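# Install spool piece between spring-loaded pipe flanges

## Task

Place the spool piece in the gap between the two pipe ends so that each of its ends is seated fully within the raised ring on the flange it faces. The pipe ends sit on springs and can be pushed or pulled back to open the gap wide enough for the spool. You may use any number of the arms. The fit only counts if the spool stays seated on its own, with no robot holding it. Finish by opening the grippers and moving all arms away from the assembly.

## Robot and tools

Setup: three identical Kinova Gen3 arms (arm1, arm2, arm3). Each has seven revolute joints, a Robotiq 2F-85 two-finger gripper and a wrist camera (arm1_cam_wrist, arm2_cam_wrist, arm3_cam_wrist). A fixed room camera, cam_high, also watches the table. The hand reaches roughly 1.0 m from the joint 1 axis at full stretch.

Frame: one shared scene frame, origin on the floor, +z up, lengths in metres. Approximate arm feet on the tabletop, with heading measured counter-clockwise from +x: arm1 at (0.55, 0.00, 0.72) heading 180 deg; arm2 at (0.00, 0.65, 0.72) heading -90 deg; arm3 at (0.00, -0.65, 0.72) heading 90 deg. So arm1 looks toward -x, arm2 toward -y, arm3 toward +y. The hand point is the link robotiq_pinch, midway between the closed pads; its z axis runs out along the fingers and its y axis is the direction in which the pads close.

execute_actions: argument actions is a list holding either nothing (only reports state and images) or exactly one action. The action is an object keyed by arm name; each arm entry has a joints object whose keys are joint names. Values are absolute targets, not offsets, and there is no single combined list: each arm gets its own named keys. Keys and ranges: joint1_rad, joint3_rad, joint5_rad, joint7_rad from -69.115 to 69.115 rad (continuous rotations); joint2_rad -2.249 to 2.249; joint4_rad -2.579 to 2.579; joint6_rad -2.099 to 2.099; gripper_m 0 to 0.085, the fingertip gap in metres (0 closed). Tolerances for done are 0.01 rad and 0.003 m. Meanings: joint1 spins the whole arm about its foot, positive is clockwise viewed from above, and at 0 the arm extends in the heading of its foot. joint2 is the shoulder, 0 is upright, positive leans forward. joint3 twists the upper arm. joint4 is the elbow, 0 straight, positive bends in the same sense as positive joint2 (when joint3 is 0). joint5 twists the forearm. joint6 is the wrist bend, 0 straight, positive bends like positive joint4 (when joint5 is 0). joint7 rolls the hand, positive counter-clockwise as seen from behind. All motions in an action begin together and may finish at different moments; joints of one arm decelerate together, and the hand may sweep a wide path between postures. A joint or arm you omit can keep driving toward its earlier target. Optional cameras: a list drawn from arm1_cam_wrist, arm2_cam_wrist, arm3_cam_wrist, cam_high, all; omitted or null gives all, [] gives none. Any unknown key, camera name or out-of-range number rejects the whole call and nothing moves.

wait: seconds from 0 to 10; commands nothing new, then returns state and images. zoom_image: camera plus region [x0, y0, x1, y1] in pixels of that camera's latest full image, origin top-left, at most 504 by 504. read_manual: only returns licence texts, no motion. finished_scene: pass the scene number; irreversible, and it reports whether the goal held.

Reading results: each robot's joint_positions, and joint_status for every key of the last accepted action: done (may rest a hair off target), off_target (stopped short and possibly still pushing), contact_stop or time_out (target dropped, joint holds where it stopped), not_followed (a built-in guard withheld the targets, shown with a joint command not followed line and usually a cause; the arm may retry them with later actions), limit_stop_at_motor_heat (resend the target). on_its_own lists what moved without being commanded. The pictures line names the images in order. MOTOR HOT appears from 60 C; at 75 C an OVER-TEMPERATURE FAULT makes that arm go limp and sink until it cools, so do not hold heavy loads longer than needed. If contact torque reaches a joint's load limit (51.3 N m for joints 1 to 4, 32.3 N m for joints 5 to 7, including held weight) the arm freezes for 10 s and ignores the rest of that call. After any reported stop, later motion calls in the same reply are skipped.

Suggested order: look with cam_high and zooms to find the spool piece, the two pipe ends and their raised rings; grasp the spool with one arm; use another arm (or arms) to draw the spring-loaded pipe ends back; bring the spool into line and ease the pipe ends back so each ring closes over a spool end; check by zoom that both ends sit fully inside; open every gripper, back the arms away, confirm the spool stays seated, then call finished_scene.

Hazards: the Gen3 does not stop on contact and can push very hard, so approach slowly and in small steps. Never let two robots squeeze each other; the anti-collision guard may react late and ignores one arm's gripper against another arm. Do not drop the spool, let it slip, slam it, or knock anything off the table or out of the work area. Loose objects may occasionally get a small push from outside, so recheck positions before grasping.

Each tool is called after "Call:" by a JSON object that holds its "op" and its "data", one argument or row to a line.

## Session

Call:
{"op": "execute_actions", "data": {
  "actions": []
}}

Scene clock: 0.00 s.
Motor temperatures (°C, as the motors report them): arm1=[22 24 25 24 33 31 31] | arm2=[29 23 22 22 32 28 37] | arm3=[28 23 26 26 31 35 36]
arm1.joint_positions: joint1_rad=-0.008 joint2_rad=-0.399 joint3_rad=-0.077 joint4_rad=+1.510 joint5_rad=-0.029 joint6_rad=+2.022 joint7_rad=+1.480 gripper_m=+0.085
arm1.joint_status: not commanded
arm1.hand: x=+0.4311 y=-0.0053 z=+1.2741 quat_wxyz=(+0.002, -1.000, -0.023, +0.006) (m; scene frame)
arm2.joint_positions: joint1_rad=-0.007 joint2_rad=-0.399 joint3_rad=-0.077 joint4_rad=+1.510 joint5_rad=-0.029 joint6_rad=+2.025 joint7_rad=+1.480 gripper_m=+0.085
arm2.joint_status: not commanded
arm2.hand: x=+0.0086 y=+0.5279 z=+1.2771 quat_wxyz=(+0.004, -0.692, -0.722, +0.004) (m; scene frame)
arm3.joint_positions: joint1_rad=-0.012 joint2_rad=-0.394 joint3_rad=-0.075 joint4_rad=+1.510 joint5_rad=-0.031 joint6_rad=+2.027 joint7_rad=+1.476 gripper_m=+0.085
arm3.joint_status: not commanded
arm3.hand: x=-0.0025 y=-0.5266 z=+1.2286 quat_wxyz=(+0.001, +0.710, -0.704, +0.005) (m; scene frame)
pictures: arm1_cam_wrist, arm2_cam_wrist, arm3_cam_wrist, cam_high
Images, in order (width x height): arm1_cam_wrist 504x504, arm2_cam_wrist 504x504, arm3_cam_wrist 504x504, cam_high 504x504.

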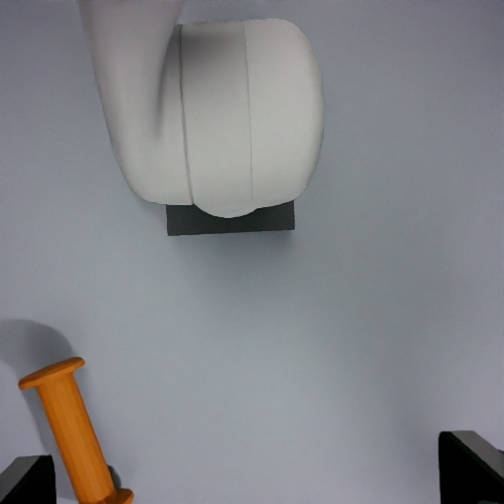

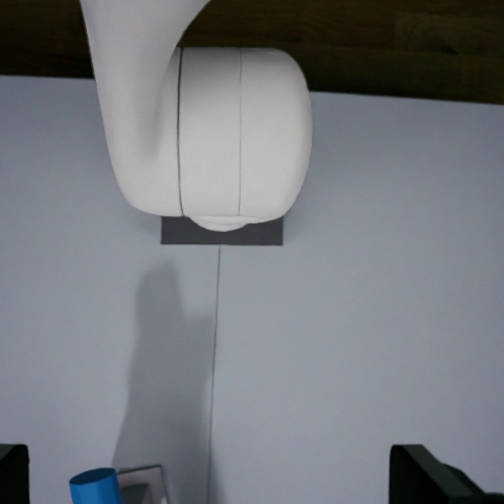

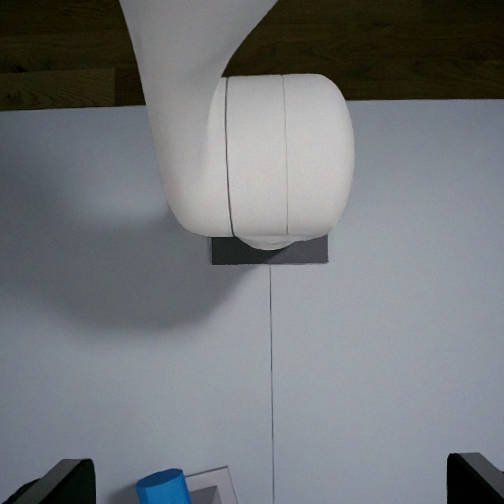

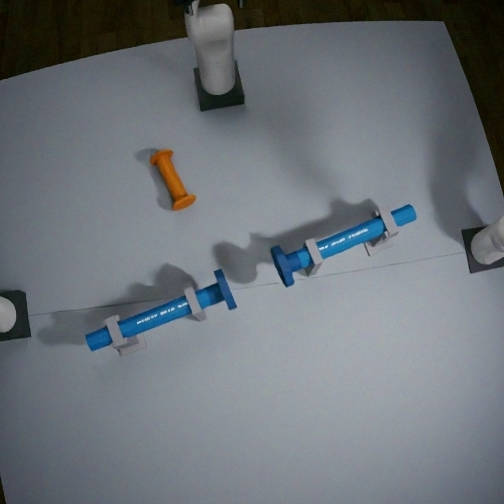

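Call:
{"op": "zoom_image", "data": {
  "camera": "cam_high",
  "region": [130, 130, 340, 340]
}}

Call:
{"op": "zoom_image", "data": {
  "camera": "cam_high",
  "region": [0, 250, 250, 380]
}}

Call:
{"op": "zoom_image", "data": {
  "camera": "cam_high",
  "region": [260, 180, 504, 310]
}}

Region (130, 130, 340, 340) of cam_high's 504x504 image, scaled by 2.400, with more detail than that image has.

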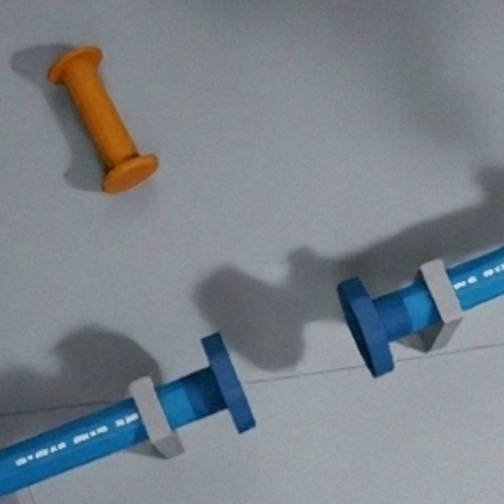

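Region (0, 250, 250, 380) of cam_high's 504x504 image, scaled by 2.016, with more detail than that image has; it fills the top 262 rows of this view, and the rest is white.

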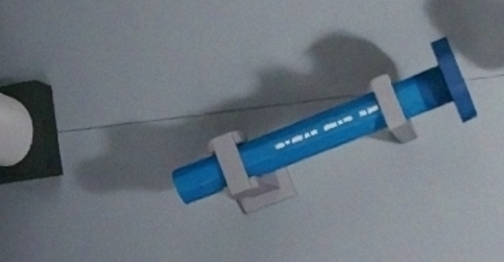

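Region (260, 180, 504, 310) of cam_high's 504x504 image, scaled by 2.066, with more detail than that image has; it fills the top 269 rows of this view, and the rest is white.

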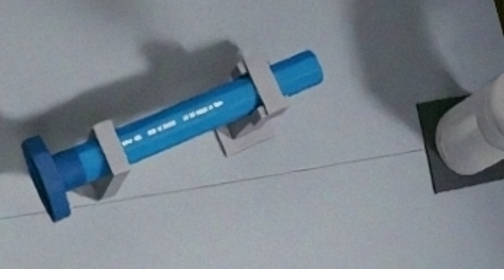

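Call:
{"op": "execute_actions", "data": {
  "actions": [
    {"arm1":{"joints":{"joint1_rad":0.511,"joint2_rad":-0.017,"joint3_rad":0,"joint4_rad":1.870,"joint5_rad":0,"joint6_rad":1.288,"joint7_rad":2.475}},"arm2":{"joints":{"joint1_rad":0.084,"joint2_rad":0.344,"joint3_rad":0,"joint4_rad":1.439,"joint5_rad":0,"joint6_rad":1.359,"joint7_rad":-1.279}},"arm3":{"joints":{"joint1_rad":0.059,"joint2_rad":0.278,"joint3_rad":0,"joint4_rad":1.377,"joint5_rad":0,"joint6_rad":1.486,"joint7_rad":-1.271}}}
  ]
}}

Scene clock: 122.93 s.
Motor temperatures (°C, as the motors report them): arm1=[22 24 25 25 33 31 31] | arm2=[29 23 22 22 32 28 37] | arm3=[28 23 26 26 31 35 36]
arm1.joint_positions: joint1_rad=+0.511 joint2_rad=-0.017 joint3_rad=+0.000 joint4_rad=+1.870 joint5_rad=+0.000 joint6_rad=+1.288 joint7_rad=+2.475 gripper_m=+0.085
arm1.joint_status: all done
arm1.hand: x=+0.2987 y=+0.1544 z=+1.0805 quat_wxyz=(+0.001, -0.976, -0.217, +0.002) (m; scene frame)
arm2.joint_positions: joint1_rad=+0.084 joint2_rad=+0.344 joint3_rad=+0.000 joint4_rad=+1.439 joint5_rad=+0.000 joint6_rad=+1.359 joint7_rad=-1.279 gripper_m=+0.085
arm2.joint_status: all done
arm2.hand: x=-0.0410 y=+0.2009 z=+1.0786 quat_wxyz=(-0.001, -0.790, +0.613, +0.005) (m; scene frame)
arm3.joint_positions: joint1_rad=+0.059 joint2_rad=+0.278 joint3_rad=+0.000 joint4_rad=+1.377 joint5_rad=+0.000 joint6_rad=+1.486 joint7_rad=-1.271 gripper_m=+0.085
arm3.joint_status: all done
arm3.hand: x=+0.0456 y=-0.2208 z=+1.0784 quat_wxyz=(-0.003, -0.614, -0.789, +0.001) (m; scene frame)
pictures: arm1_cam_wrist, arm2_cam_wrist, arm3_cam_wrist, cam_high
Images, in order (width x height): arm1_cam_wrist 504x504, arm2_cam_wrist 504x504, arm3_cam_wrist 504x504, cam_high 504x504.

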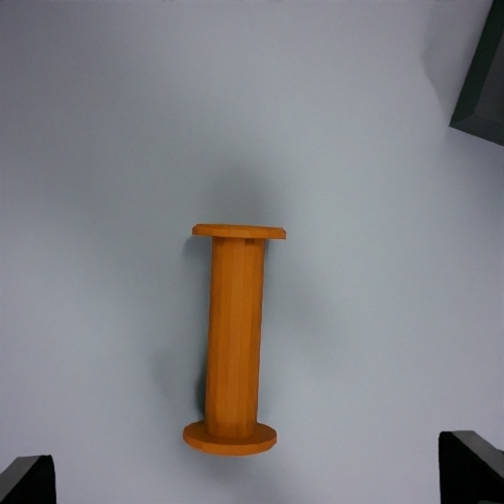

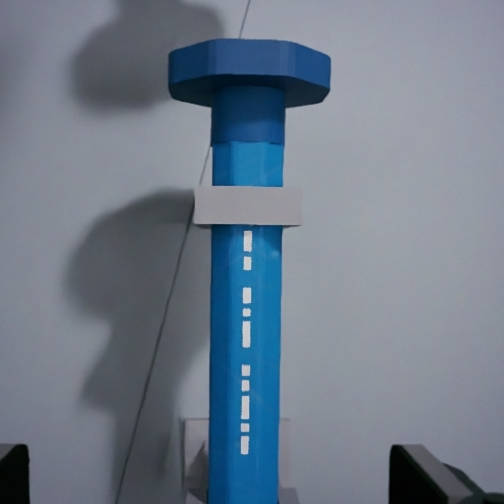

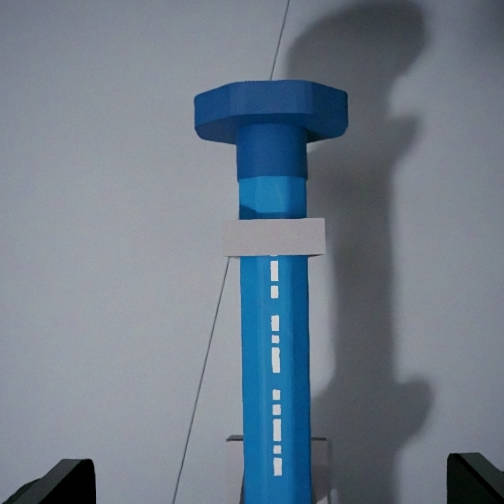

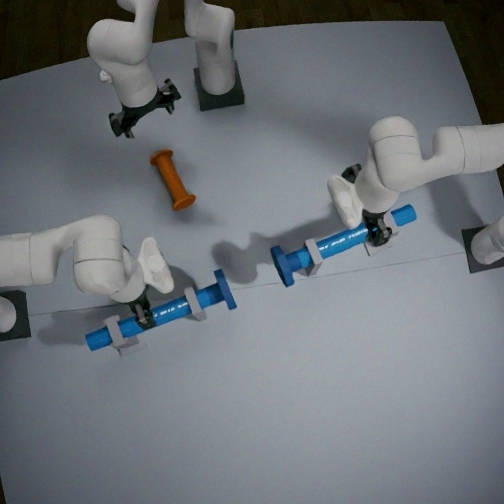

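Call:
{"op": "zoom_image", "data": {
  "camera": "arm1_cam_wrist",
  "region": [0, 252, 504, 504]
}}

Call:
{"op": "zoom_image", "data": {
  "camera": "arm1_cam_wrist",
  "region": [150, 200, 330, 480]
}}

Call:
{"op": "zoom_image", "data": {
  "camera": "arm2_cam_wrist",
  "region": [130, 0, 370, 240]
}}

Call:
{"op": "zoom_image", "data": {
  "camera": "arm3_cam_wrist",
  "region": [150, 40, 390, 280]
}}

Region (0, 252, 504, 504) of arm1_cam_wrist's 504x504 image, scaled by 1.000.

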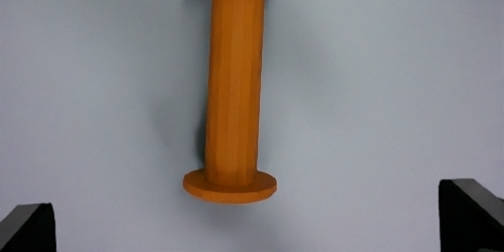

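Region (150, 200, 330, 480) of arm1_cam_wrist's 504x504 image, scaled by 1.800; it fills the left 324 columns of this view, and the rest is white.

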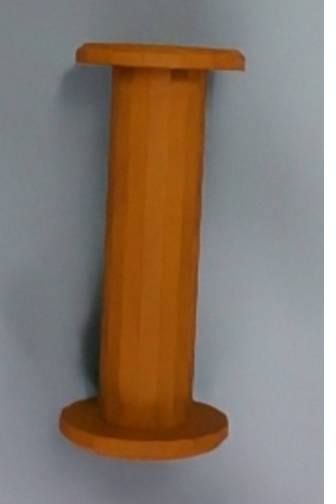

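Region (130, 0, 370, 240) of arm2_cam_wrist's 504x504 image, scaled by 2.100.

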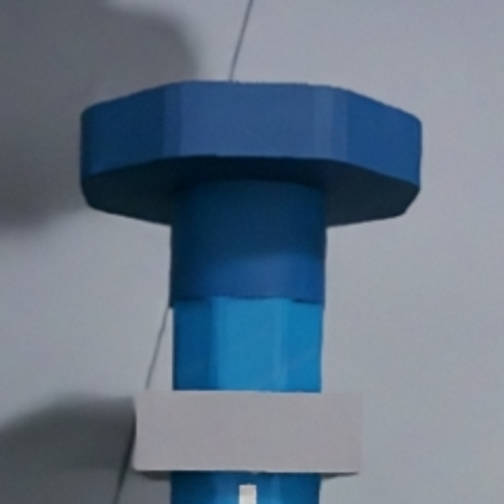

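Region (150, 40, 390, 280) of arm3_cam_wrist's 504x504 image, scaled by 2.100.

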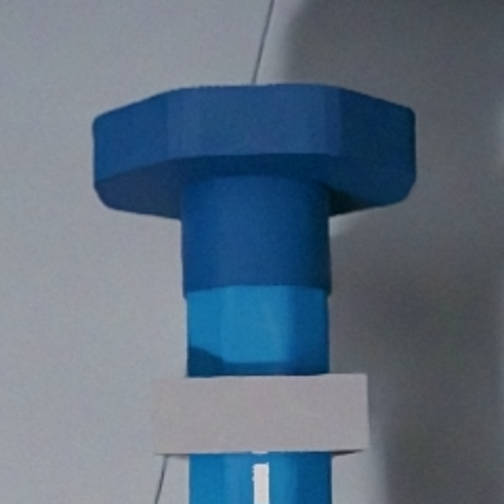

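Call:
{"op": "execute_actions", "data": {
  "actions": [
    {"arm1":{"joints":{"joint1_rad":0.516,"joint2_rad":0.557,"joint4_rad":2.336,"joint6_rad":0.249,"joint7_rad":2.392}},"arm2":{"joints":{"joint1_rad":0.107,"joint2_rad":0.546,"joint4_rad":1.552,"joint6_rad":1.044,"joint7_rad":-1.249}},"arm3":{"joints":{"joint1_rad":0.046,"joint2_rad":0.403,"joint4_rad":1.620,"joint6_rad":1.118,"joint7_rad":-1.276}}}
  ]
}}

Scene clock: 232.37 s.
Motor temperatures (°C, as the motors report them): arm1=[22 25 25 25 33 31 31] | arm2=[29 25 22 22 32 28 37] | arm3=[28 24 26 27 31 35 36]
arm1.joint_positions: joint1_rad=+0.516 joint2_rad=+0.557 joint3_rad=+0.000 joint4_rad=+2.336 joint5_rad=+0.000 joint6_rad=+0.249 joint7_rad=+2.392 gripper_m=+0.085
arm1.joint_status: all done
arm1.hand: x=+0.2943 y=+0.1581 z=+0.7999 quat_wxyz=(+0.001, -0.985, -0.174, +0.002) (m; scene frame)
arm2.joint_positions: joint1_rad=+0.107 joint2_rad=+0.546 joint3_rad=+0.000 joint4_rad=+1.552 joint5_rad=+0.000 joint6_rad=+1.044 joint7_rad=-1.249 gripper_m=+0.085
arm2.joint_status: all done
arm2.hand: x=-0.0550 y=+0.1618 z=+0.9499 quat_wxyz=(-0.001, -0.792, +0.611, +0.005) (m; scene frame)
arm3.joint_positions: joint1_rad=+0.046 joint2_rad=+0.403 joint3_rad=+0.000 joint4_rad=+1.620 joint5_rad=+0.000 joint6_rad=+1.118 joint7_rad=-1.276 gripper_m=+0.085
arm3.joint_status: all done
arm3.hand: x=+0.0412 y=-0.2020 z=+0.9498 quat_wxyz=(-0.003, -0.611, -0.792, +0.001) (m; scene frame)
pictures: arm1_cam_wrist, arm2_cam_wrist, arm3_cam_wrist, cam_high
Images, in order (width x height): arm1_cam_wrist 504x504, arm2_cam_wrist 504x504, arm3_cam_wrist 504x504, cam_high 504x504.

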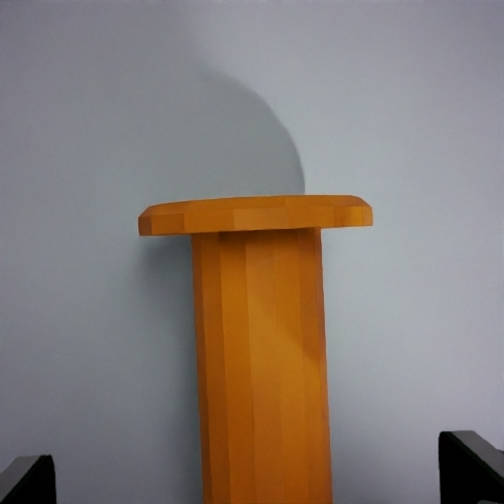

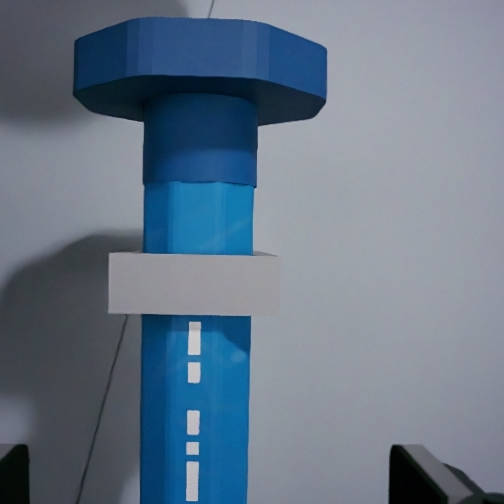

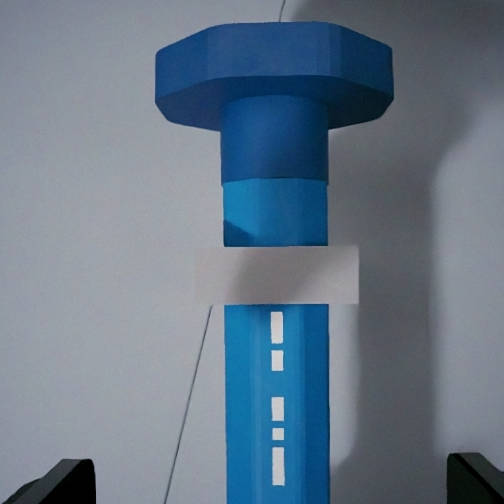

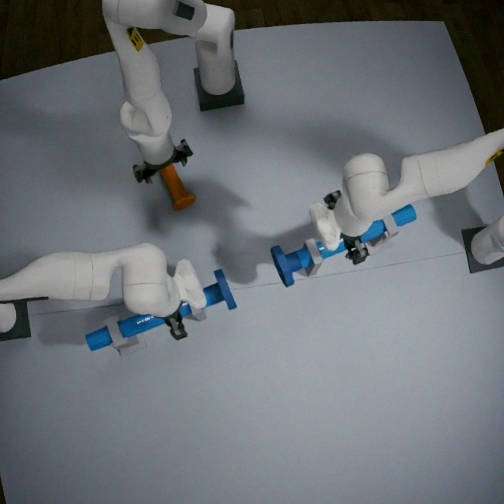

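Call:
{"op": "zoom_image", "data": {
  "camera": "arm2_cam_wrist",
  "region": [50, 0, 350, 330]
}}

Call:
{"op": "zoom_image", "data": {
  "camera": "arm3_cam_wrist",
  "region": [130, 0, 430, 330]
}}

Region (50, 0, 350, 330) of arm2_cam_wrist's 504x504 image, scaled by 1.527; it fills the left 458 columns of this view, and the rest is white.

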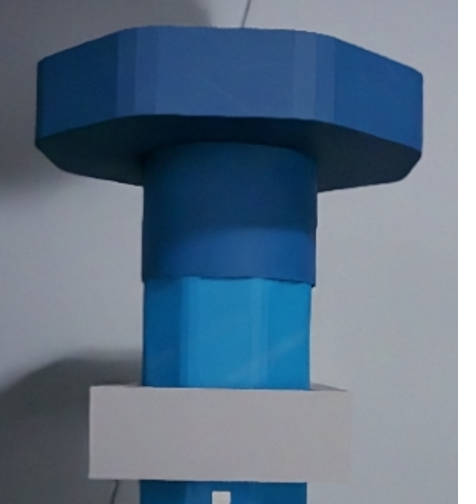

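Region (130, 0, 430, 330) of arm3_cam_wrist's 504x504 image, scaled by 1.527; it fills the left 458 columns of this view, and the rest is white.

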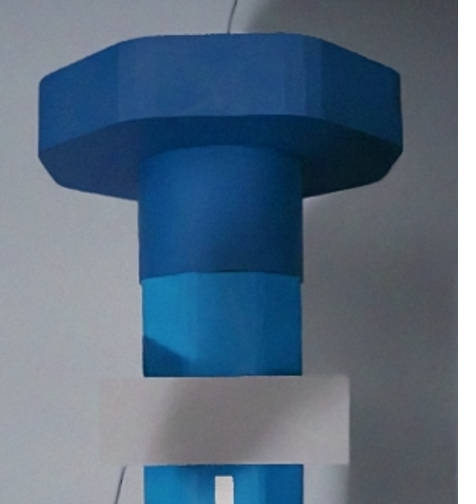

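Call:
{"op": "zoom_image", "data": {
  "camera": "cam_high",
  "region": [120, 130, 360, 350]
}}

Call:
{"op": "zoom_image", "data": {
  "camera": "arm1_cam_wrist",
  "region": [100, 160, 420, 504]
}}

Region (120, 130, 360, 350) of cam_high's 504x504 image, scaled by 2.100, with more detail than that image has; it fills the top 462 rows of this view, and the rest is white.

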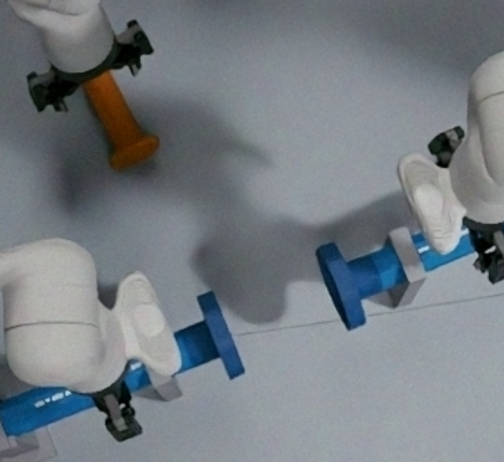

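Region (100, 160, 420, 504) of arm1_cam_wrist's 504x504 image, scaled by 1.465; it fills the left 469 columns of this view, and the rest is white.

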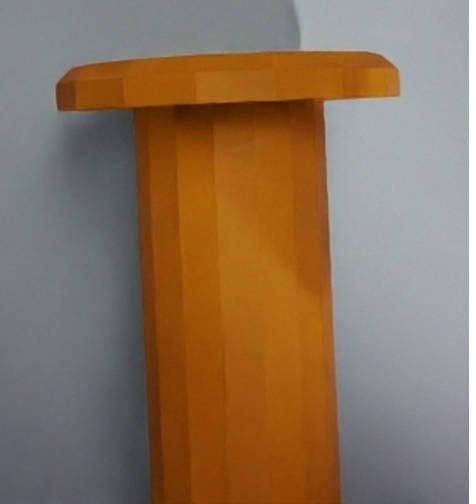

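Call:
{"op": "execute_actions", "data": {
  "actions": [
    {"arm1":{"joints":{"joint1_rad":0.493,"joint2_rad":0.714,"joint4_rad":2.352,"joint6_rad":0.075,"joint7_rad":2.369}},"arm2":{"joints":{"joint1_rad":0.0855,"joint2_rad":0.734,"joint4_rad":1.700,"joint6_rad":0.708,"joint7_rad":-1.271}},"arm3":{"joints":{"joint1_rad":0.052,"joint2_rad":0.597,"joint4_rad":1.777,"joint6_rad":0.768,"joint7_rad":-1.271}}}
  ]
}}

Scene clock: 353.57 s.
Motor temperatures (°C, as the motors report them): arm1=[22 26 25 25 33 31 31] | arm2=[29 26 22 22 32 28 37] | arm3=[28 25 26 27 31 35 36]
arm1.joint_positions: joint1_rad=+0.493 joint2_rad=+0.714 joint3_rad=+0.000 joint4_rad=+2.352 joint5_rad=+0.000 joint6_rad=+0.075 joint7_rad=+2.369 gripper_m=+0.085
arm1.joint_status: all done
arm1.hand: x=+0.2907 y=+0.1521 z=+0.7520 quat_wxyz=(+0.001, -0.985, -0.174, +0.002) (m; scene frame)
arm2.joint_positions: joint1_rad=+0.086 joint2_rad=+0.734 joint3_rad=+0.000 joint4_rad=+1.700 joint5_rad=+0.000 joint6_rad=+0.708 joint7_rad=-1.271 gripper_m=+0.085
arm2.joint_status: all done
arm2.hand: x=-0.0455 y=+0.1652 z=+0.8220 quat_wxyz=(-0.001, -0.792, +0.611, +0.005) (m; scene frame)
arm3.joint_positions: joint1_rad=+0.052 joint2_rad=+0.597 joint3_rad=+0.000 joint4_rad=+1.777 joint5_rad=+0.000 joint6_rad=+0.768 joint7_rad=-1.271 gripper_m=+0.085
arm3.joint_status: all done
arm3.hand: x=+0.0446 y=-0.1963 z=+0.8219 quat_wxyz=(-0.003, -0.611, -0.791, +0.001) (m; scene frame)
pictures: arm1_cam_wrist, arm2_cam_wrist, arm3_cam_wrist, cam_high
Images, in order (width x height): arm1_cam_wrist 504x504, arm2_cam_wrist 504x504, arm3_cam_wrist 504x504, cam_high 504x504.

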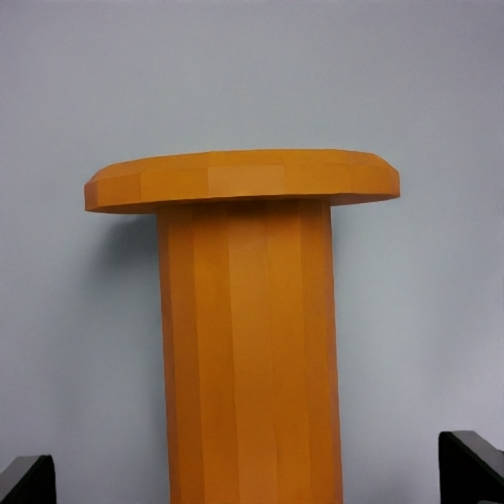

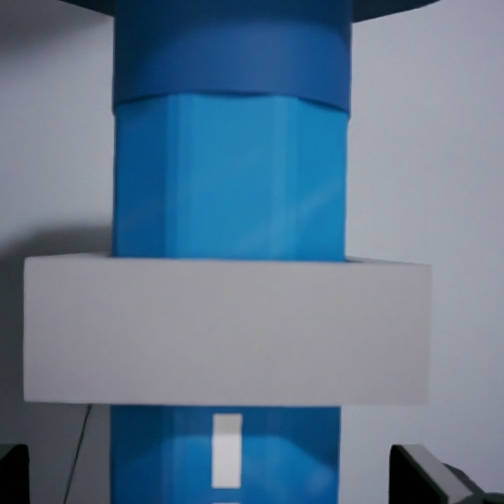

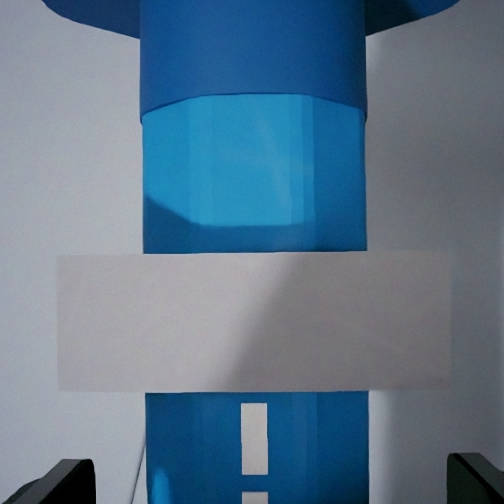

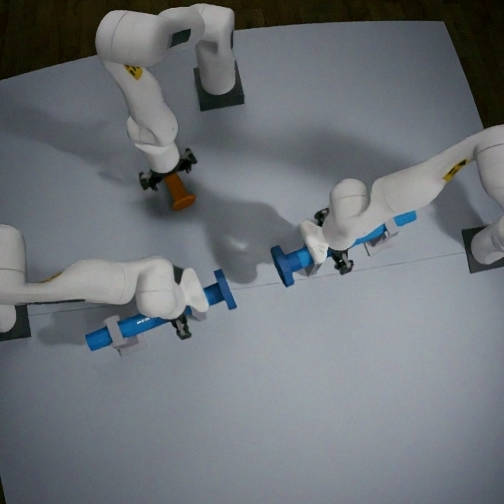

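Call:
{"op": "execute_actions", "data": {
  "actions": [
    {"arm1":{"joints":{"gripper_m":0.02}},"arm2":{"joints":{"joint1_rad":0.0912,"joint2_rad":0.6833,"joint4_rad":1.6748,"joint6_rad":0.7835,"joint7_rad":-1.274}},"arm3":{"joints":{"joint1_rad":0.0477,"joint2_rad":0.5459,"joint4_rad":1.7467,"joint6_rad":0.849,"joint7_rad":-1.284}}}
  ]
}}

Scene clock: 415.53 s.
Motor temperatures (°C, as the motors report them): arm1=[22 26 25 24 33 31 31] | arm2=[29 27 22 22 32 28 37] | arm3=[28 25 26 27 31 35 36]
arm1.joint_positions: joint1_rad=+0.493 joint2_rad=+0.713 joint3_rad=+0.000 joint4_rad=+2.353 joint5_rad=+0.000 joint6_rad=+0.076 joint7_rad=+2.369 gripper_m=+0.033
arm1.joint_status: gripper_m off_target (ended at +0.033, target +0.020)
arm1.hand: x=+0.2909 y=+0.1520 z=+0.7523 quat_wxyz=(+0.001, -0.985, -0.174, +0.002) (m; scene frame)
arm2.joint_positions: joint1_rad=+0.091 joint2_rad=+0.683 joint3_rad=+0.000 joint4_rad=+1.675 joint5_rad=+0.000 joint6_rad=+0.783 joint7_rad=-1.274 gripper_m=+0.085
arm2.joint_status: all done
arm2.hand: x=-0.0480 y=+0.1639 z=+0.8520 quat_wxyz=(-0.001, -0.789, +0.614, +0.005) (m; scene frame)
arm3.joint_positions: joint1_rad=+0.048 joint2_rad=+0.546 joint3_rad=+0.000 joint4_rad=+1.747 joint5_rad=+0.000 joint6_rad=+0.849 joint7_rad=-1.284 gripper_m=+0.085
arm3.joint_status: all done
arm3.hand: x=+0.0426 y=-0.1962 z=+0.8519 quat_wxyz=(-0.003, -0.615, -0.789, +0.001) (m; scene frame)
pictures: arm1_cam_wrist, arm2_cam_wrist, arm3_cam_wrist, cam_high
Images, in order (width x height): arm1_cam_wrist 504x504, arm2_cam_wrist 504x504, arm3_cam_wrist 504x504, cam_high 504x504.

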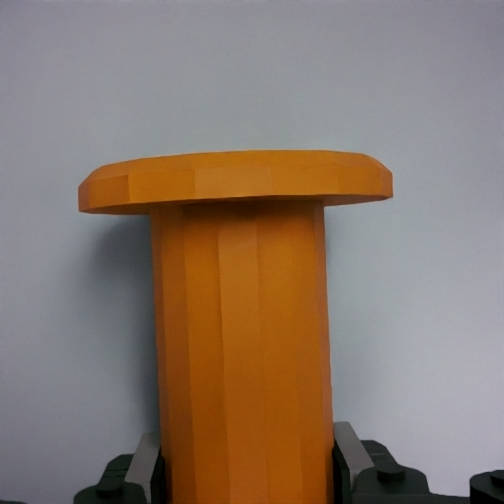

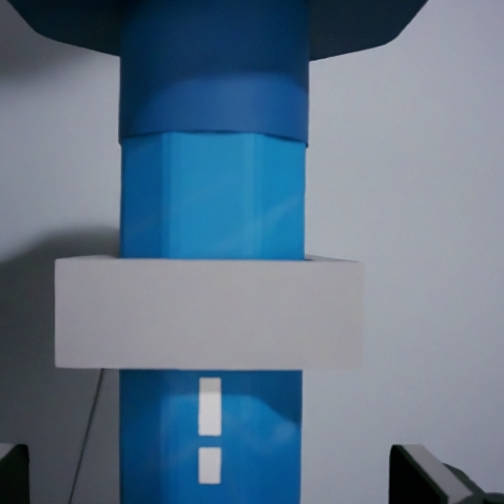

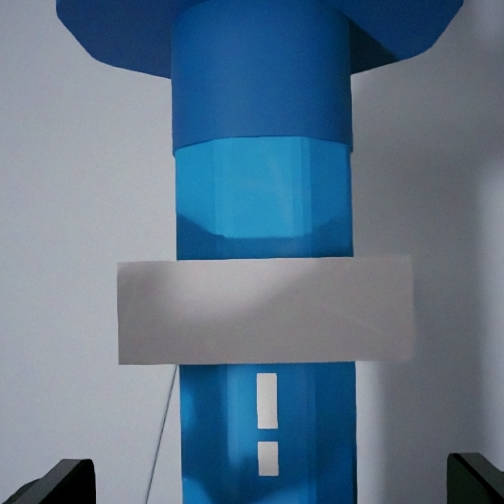

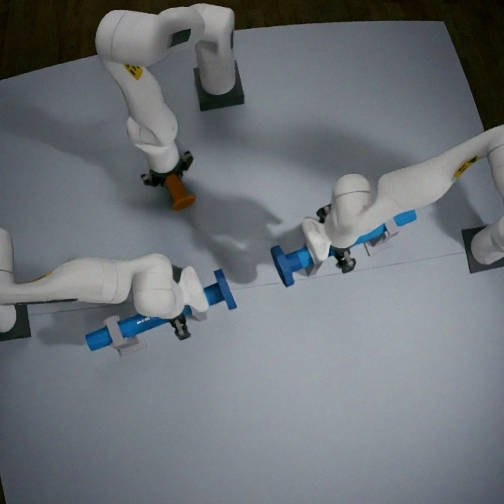

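Call:
{"op": "execute_actions", "data": {
  "actions": [
    {"arm1":{"joints":{"joint1_rad":0.493,"joint2_rad":0.127,"joint4_rad":2.113,"joint6_rad":0.902,"joint7_rad":3.314}},"arm2":{"joints":{"joint1_rad":0.1164,"joint2_rad":0.6234,"joint4_rad":1.8063,"joint6_rad":0.7119,"joint7_rad":-1.2484}},"arm3":{"joints":{"gripper_m":0.02}}}
  ]
}}

Scene clock: 480.57 s.
Motor temperatures (°C, as the motors report them): arm1=[22 26 25 24 33 31 31] | arm2=[29 27 22 22 32 28 37] | arm3=[28 26 26 27 31 35 36]
arm1.joint_positions: joint1_rad=+0.493 joint2_rad=+0.128 joint3_rad=+0.000 joint4_rad=+2.114 joint5_rad=+0.000 joint6_rad=+0.902 joint7_rad=+3.314 gripper_m=+0.033
arm1.joint_status: all done
arm1.hand: x=+0.2917 y=+0.1518 z=+0.9692 quat_wxyz=(+0.000, -0.797, -0.603, +0.001) (m; scene frame)
arm2.joint_positions: joint1_rad=+0.116 joint2_rad=+0.623 joint3_rad=+0.000 joint4_rad=+1.806 joint5_rad=+0.000 joint6_rad=+0.712 joint7_rad=-1.248 gripper_m=+0.085
arm2.joint_status: all done
arm2.hand: x=-0.0576 y=+0.2017 z=+0.8523 quat_wxyz=(-0.001, -0.789, +0.614, +0.005) (m; scene frame)
arm3.joint_positions: joint1_rad=+0.048 joint2_rad=+0.545 joint3_rad=+0.000 joint4_rad=+1.747 joint5_rad=+0.000 joint6_rad=+0.850 joint7_rad=-1.284 gripper_m=+0.038
arm3.joint_status: gripper_m off_target (ended at +0.038, target +0.020)
arm3.hand: x=+0.0426 y=-0.1962 z=+0.8524 quat_wxyz=(-0.003, -0.615, -0.789, +0.001) (m; scene frame)
pictures: arm1_cam_wrist, arm2_cam_wrist, arm3_cam_wrist, cam_high
Images, in order (width x height): arm1_cam_wrist 504x504, arm2_cam_wrist 504x504, arm3_cam_wrist 504x504, cam_high 504x504.

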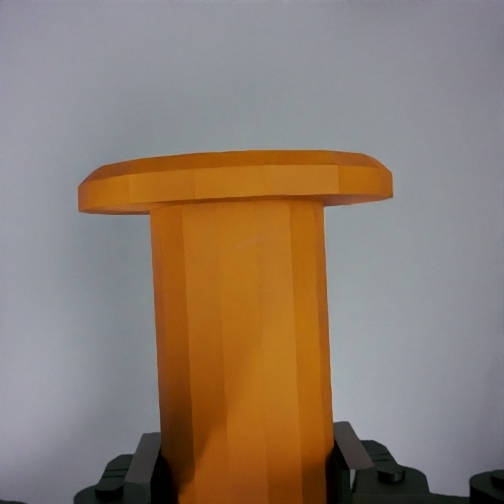

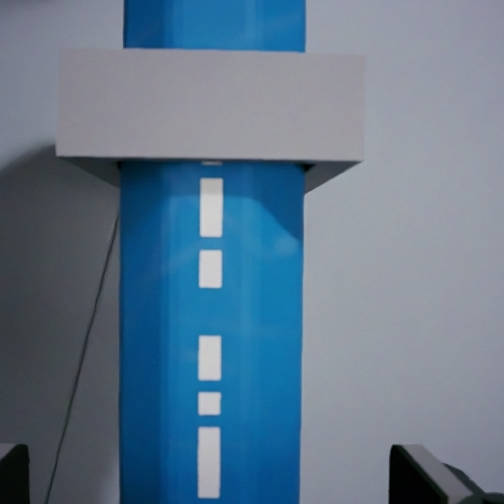

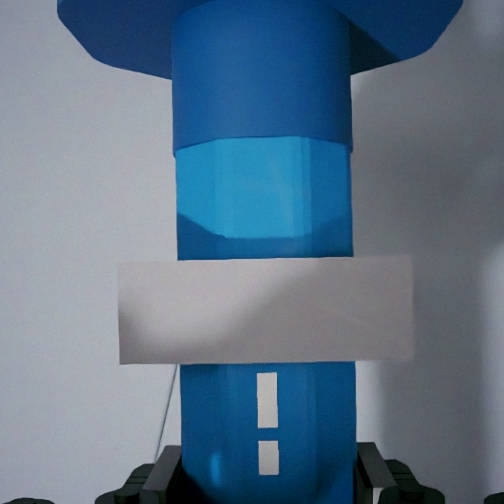

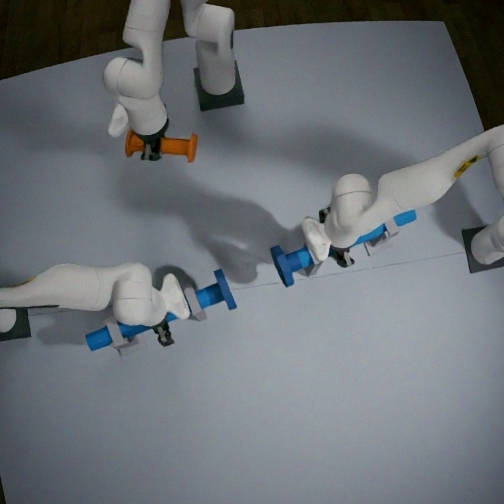

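Call:
{"op": "execute_actions", "data": {
  "actions": [
    {"arm1":{"joints":{"joint1_rad":-0.0298,"joint2_rad":0.6683,"joint4_rad":1.2868,"joint6_rad":1.1865,"joint7_rad":3.314}},"arm2":{"joints":{"gripper_m":0.02}},"arm3":{"joints":{"joint1_rad":0.0619,"joint2_rad":0.5087,"joint4_rad":1.8177,"joint6_rad":0.8152,"joint7_rad":-1.2699}}}
  ]
}}

Scene clock: 496.70 s.
Motor temperatures (°C, as the motors report them): arm1=[22 26 25 25 33 31 31] | arm2=[29 27 22 22 32 28 37] | arm3=[28 26 26 27 31 35 36]
arm1.joint_positions: joint1_rad=-0.030 joint2_rad=+0.670 joint3_rad=+0.000 joint4_rad=+1.288 joint5_rad=+0.000 joint6_rad=+1.186 joint7_rad=+3.314 gripper_m=+0.033
arm1.joint_status: all done
arm1.hand: x=-0.0013 y=-0.0167 z=+0.9595 quat_wxyz=(+0.001, -0.615, -0.789, +0.000) (m; scene frame)
arm2.joint_positions: joint1_rad=+0.116 joint2_rad=+0.622 joint3_rad=+0.000 joint4_rad=+1.806 joint5_rad=+0.000 joint6_rad=+0.712 joint7_rad=-1.248 gripper_m=+0.038
arm2.joint_status: gripper_m off_target (ended at +0.038, target +0.020)
arm2.hand: x=-0.0576 y=+0.2017 z=+0.8528 quat_wxyz=(-0.001, -0.789, +0.614, +0.005) (m; scene frame)
arm3.joint_positions: joint1_rad=+0.060 joint2_rad=+0.510 joint3_rad=-0.002 joint4_rad=+1.811 joint5_rad=-0.001 joint6_rad=+0.807 joint7_rad=-1.270 gripper_m=+0.038
arm3.joint_status: all done
arm3.hand: x=+0.0460 y=-0.2113 z=+0.8531 quat_wxyz=(+0.002, -0.614, -0.790, -0.004) (m; scene frame)
pictures: arm1_cam_wrist, arm2_cam_wrist, arm3_cam_wrist, cam_high
Images, in order (width x height): arm1_cam_wrist 504x504, arm2_cam_wrist 504x504, arm3_cam_wrist 504x504, cam_high 504x504.

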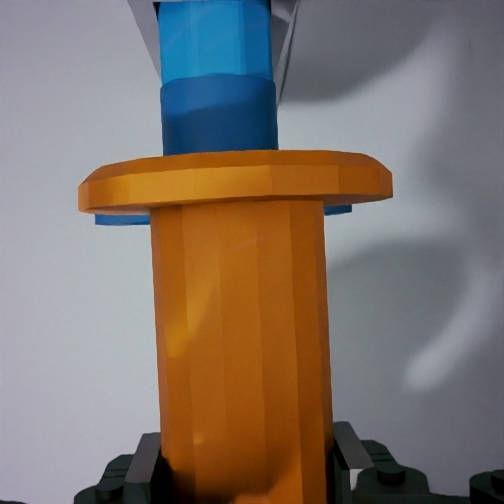

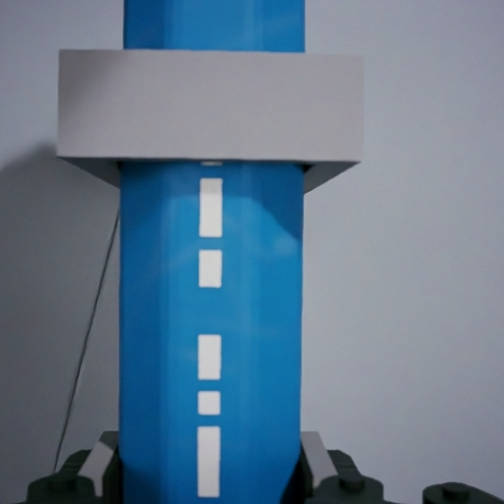

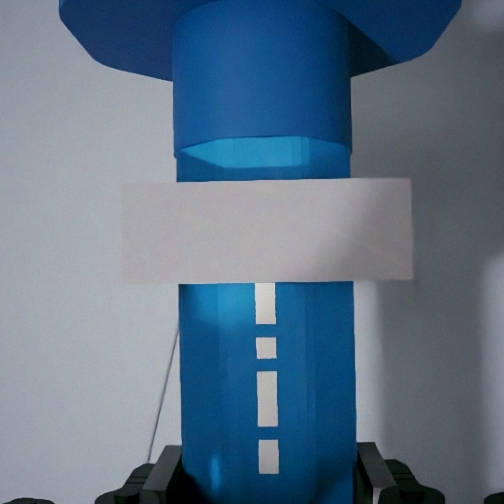

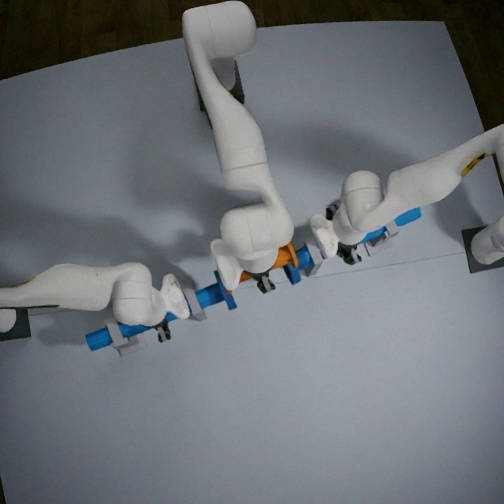

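Call:
{"op": "execute_actions", "data": {
  "actions": [
    {"arm1":{"joints":{"joint1_rad":-0.0205,"joint2_rad":0.6971,"joint4_rad":1.2987,"joint6_rad":1.1458,"joint7_rad":3.322}},"arm2":{"joints":{"joint1_rad":0.139,"joint2_rad":0.5798,"joint4_rad":1.902,"joint6_rad":0.6598,"joint7_rad":-1.2259}},"arm3":{"joints":{"joint1_rad":0.0675,"joint2_rad":0.4953,"joint4_rad":1.8431,"joint6_rad":0.8032,"joint7_rad":-1.2642}}}
  ]
}}

Scene clock: 542.27 s.
Motor temperatures (°C, as the motors report them): arm1=[22 27 25 25 33 31 31] | arm2=[29 27 22 22 32 28 37] | arm3=[28 26 26 26 31 35 36]
arm1.joint_positions: joint1_rad=-0.021 joint2_rad=+0.699 joint3_rad=+0.000 joint4_rad=+1.300 joint5_rad=+0.000 joint6_rad=+1.146 joint7_rad=+3.322 gripper_m=+0.033
arm1.joint_status: all done
arm1.hand: x=-0.0058 y=-0.0119 z=+0.9400 quat_wxyz=(+0.001, -0.615, -0.789, +0.000) (m; scene frame)
arm2.joint_positions: joint1_rad=+0.133 joint2_rad=+0.585 joint3_rad=-0.003 joint4_rad=+1.887 joint5_rad=-0.002 joint6_rad=+0.643 joint7_rad=-1.226 gripper_m=+0.038
arm2.joint_status: joint4_rad time_out (moved +0.080 of +0.096); joint6_rad time_out (moved -0.070 of -0.053); the others done
arm2.hand: x=-0.0618 y=+0.2175 z=+0.8533 quat_wxyz=(-0.012, -0.791, +0.612, -0.004) (m; scene frame)
arm3.joint_positions: joint1_rad=+0.062 joint2_rad=+0.501 joint3_rad=-0.002 joint4_rad=+1.829 joint5_rad=-0.002 joint6_rad=+0.786 joint7_rad=-1.265 gripper_m=+0.038
arm3.joint_status: joint4_rad time_out (moved +0.018 of +0.032); joint6_rad time_out (moved -0.021 of -0.004); the others done
arm3.hand: x=+0.0467 y=-0.2128 z=+0.8532 quat_wxyz=(+0.005, -0.612, -0.791, -0.009) (m; scene frame)
pictures: arm1_cam_wrist, arm2_cam_wrist, arm3_cam_wrist, cam_high
Images, in order (width x height): arm1_cam_wrist 504x504, arm2_cam_wrist 504x504, arm3_cam_wrist 504x504, cam_high 504x504.

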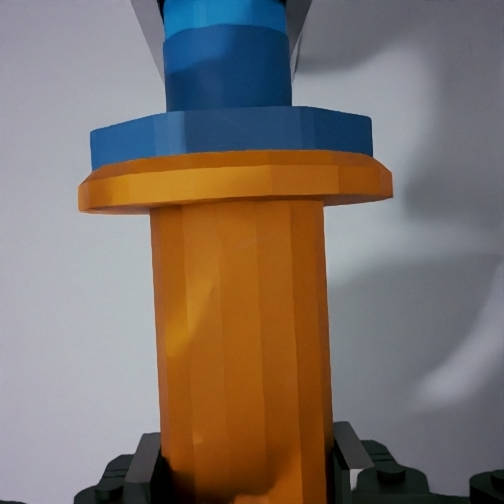

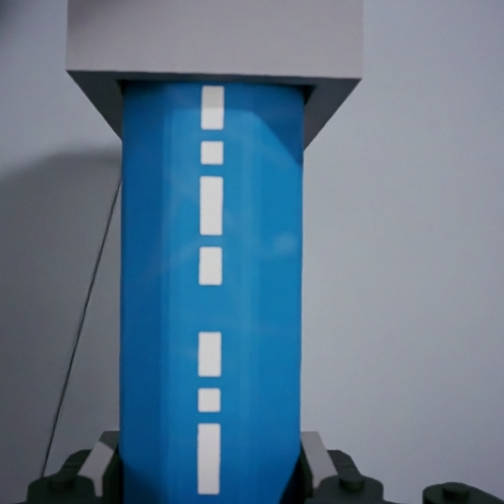

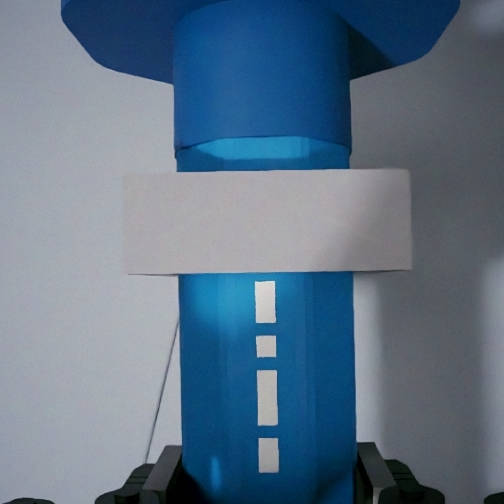

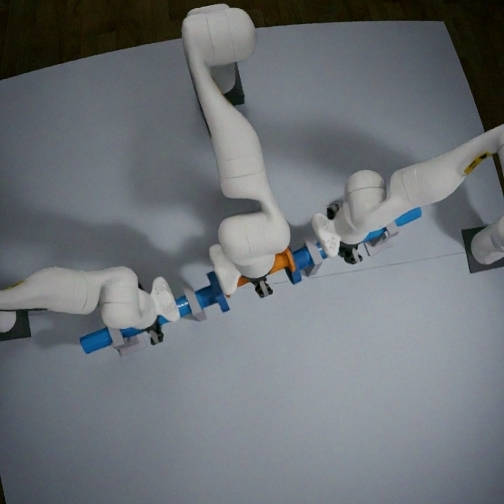

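Call:
{"op": "execute_actions", "data": {
  "actions": []
}}

Call:
{"op": "zoom_image", "data": {
  "camera": "cam_high",
  "region": [190, 220, 330, 320]
}}

Scene clock: 578.80 s.
Motor temperatures (°C, as the motors report them): arm1=[22 28 25 25 33 31 31] | arm2=[29 28 22 22 32 28 37] | arm3=[28 26 26 26 31 35 36]
arm1.joint_positions: joint1_rad=-0.021 joint2_rad=+0.699 joint3_rad=+0.000 joint4_rad=+1.300 joint5_rad=+0.000 joint6_rad=+1.146 joint7_rad=+3.322 gripper_m=+0.033
arm1.joint_status: all done
arm1.hand: x=-0.0058 y=-0.0119 z=+0.9400 quat_wxyz=(+0.001, -0.615, -0.789, +0.000) (m; scene frame)
arm2.joint_positions: joint1_rad=+0.133 joint2_rad=+0.585 joint3_rad=-0.003 joint4_rad=+1.887 joint5_rad=-0.002 joint6_rad=+0.643 joint7_rad=-1.226 gripper_m=+0.038
arm2.joint_status: joint4_rad time_out (moved +0.080 of +0.096); joint6_rad time_out (moved -0.070 of -0.053); the others done
arm2.hand: x=-0.0618 y=+0.2175 z=+0.8533 quat_wxyz=(-0.012, -0.791, +0.612, -0.004) (m; scene frame)
arm3.joint_positions: joint1_rad=+0.062 joint2_rad=+0.501 joint3_rad=-0.002 joint4_rad=+1.829 joint5_rad=-0.002 joint6_rad=+0.786 joint7_rad=-1.265 gripper_m=+0.038
arm3.joint_status: joint4_rad time_out (moved +0.018 of +0.032); joint6_rad time_out (moved -0.021 of -0.004); the others done
arm3.hand: x=+0.0467 y=-0.2128 z=+0.8532 quat_wxyz=(+0.005, -0.612, -0.791, -0.009) (m; scene frame)
pictures: arm1_cam_wrist, arm2_cam_wrist, arm3_cam_wrist, cam_high
Images, in order (width x height): arm1_cam_wrist 504x504, arm2_cam_wrist 504x504, arm3_cam_wrist 504x504, cam_high 504x504.

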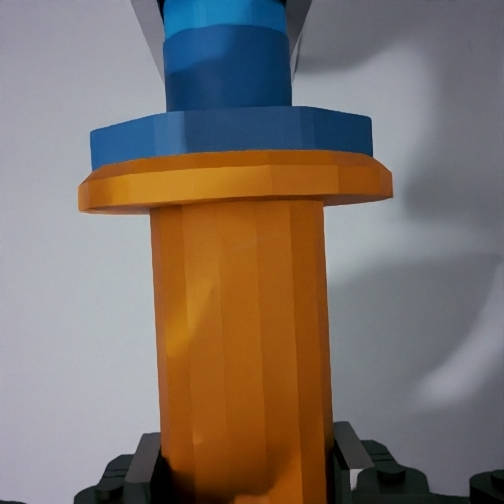

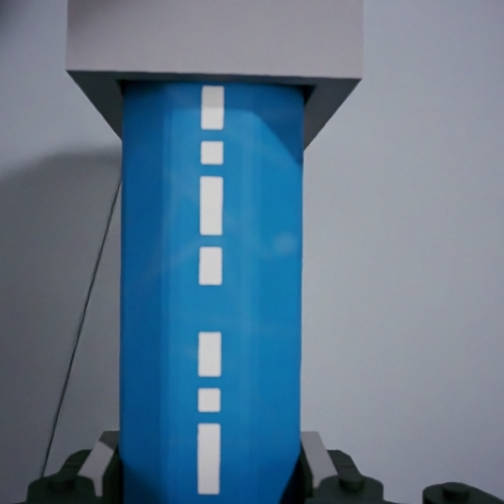

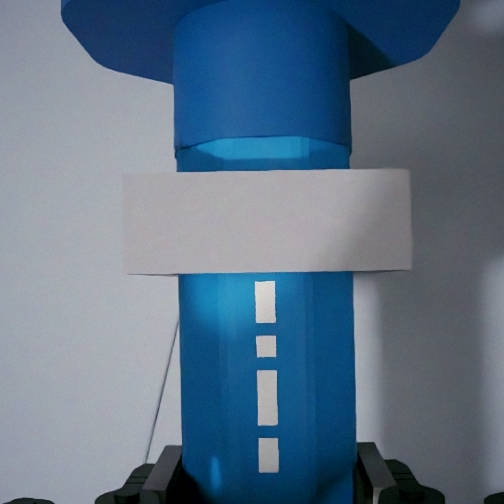

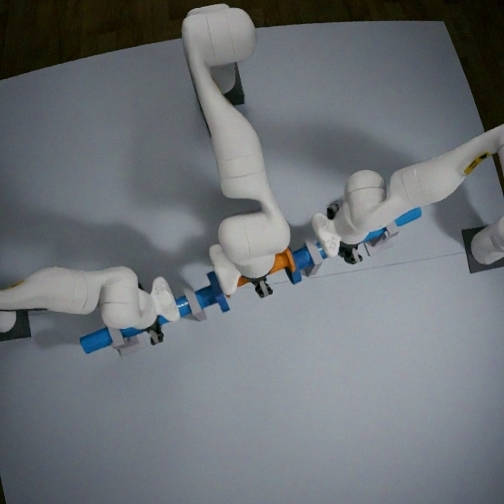

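Region (190, 220, 330, 320) of cam_high's 504x504 image, scaled by 3.600, with more detail than that image has; it fills the top 360 rows of this view, and the rest is white.

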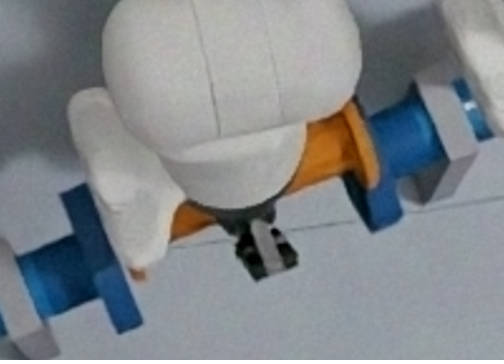

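Call:
{"op": "zoom_image", "data": {
  "camera": "arm1_cam_wrist",
  "region": [60, 60, 260, 260]
}}

Call:
{"op": "zoom_image", "data": {
  "camera": "cam_high",
  "region": [260, 230, 340, 300]
}}

Region (60, 60, 260, 260) of arm1_cam_wrist's 504x504 image, scaled by 2.520.

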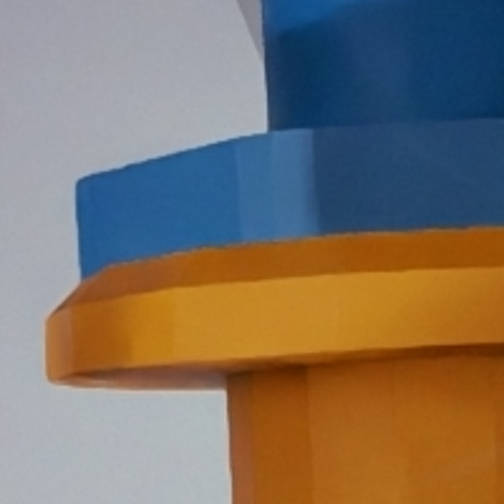

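Region (260, 230, 340, 300) of cam_high's 504x504 image, scaled by 6.300, with more detail than that image has; it fills the top 441 rows of this view, and the rest is white.

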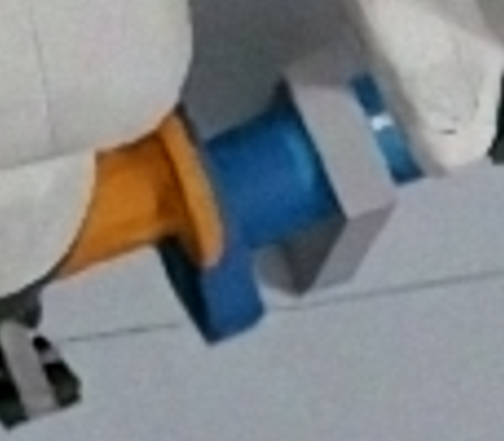

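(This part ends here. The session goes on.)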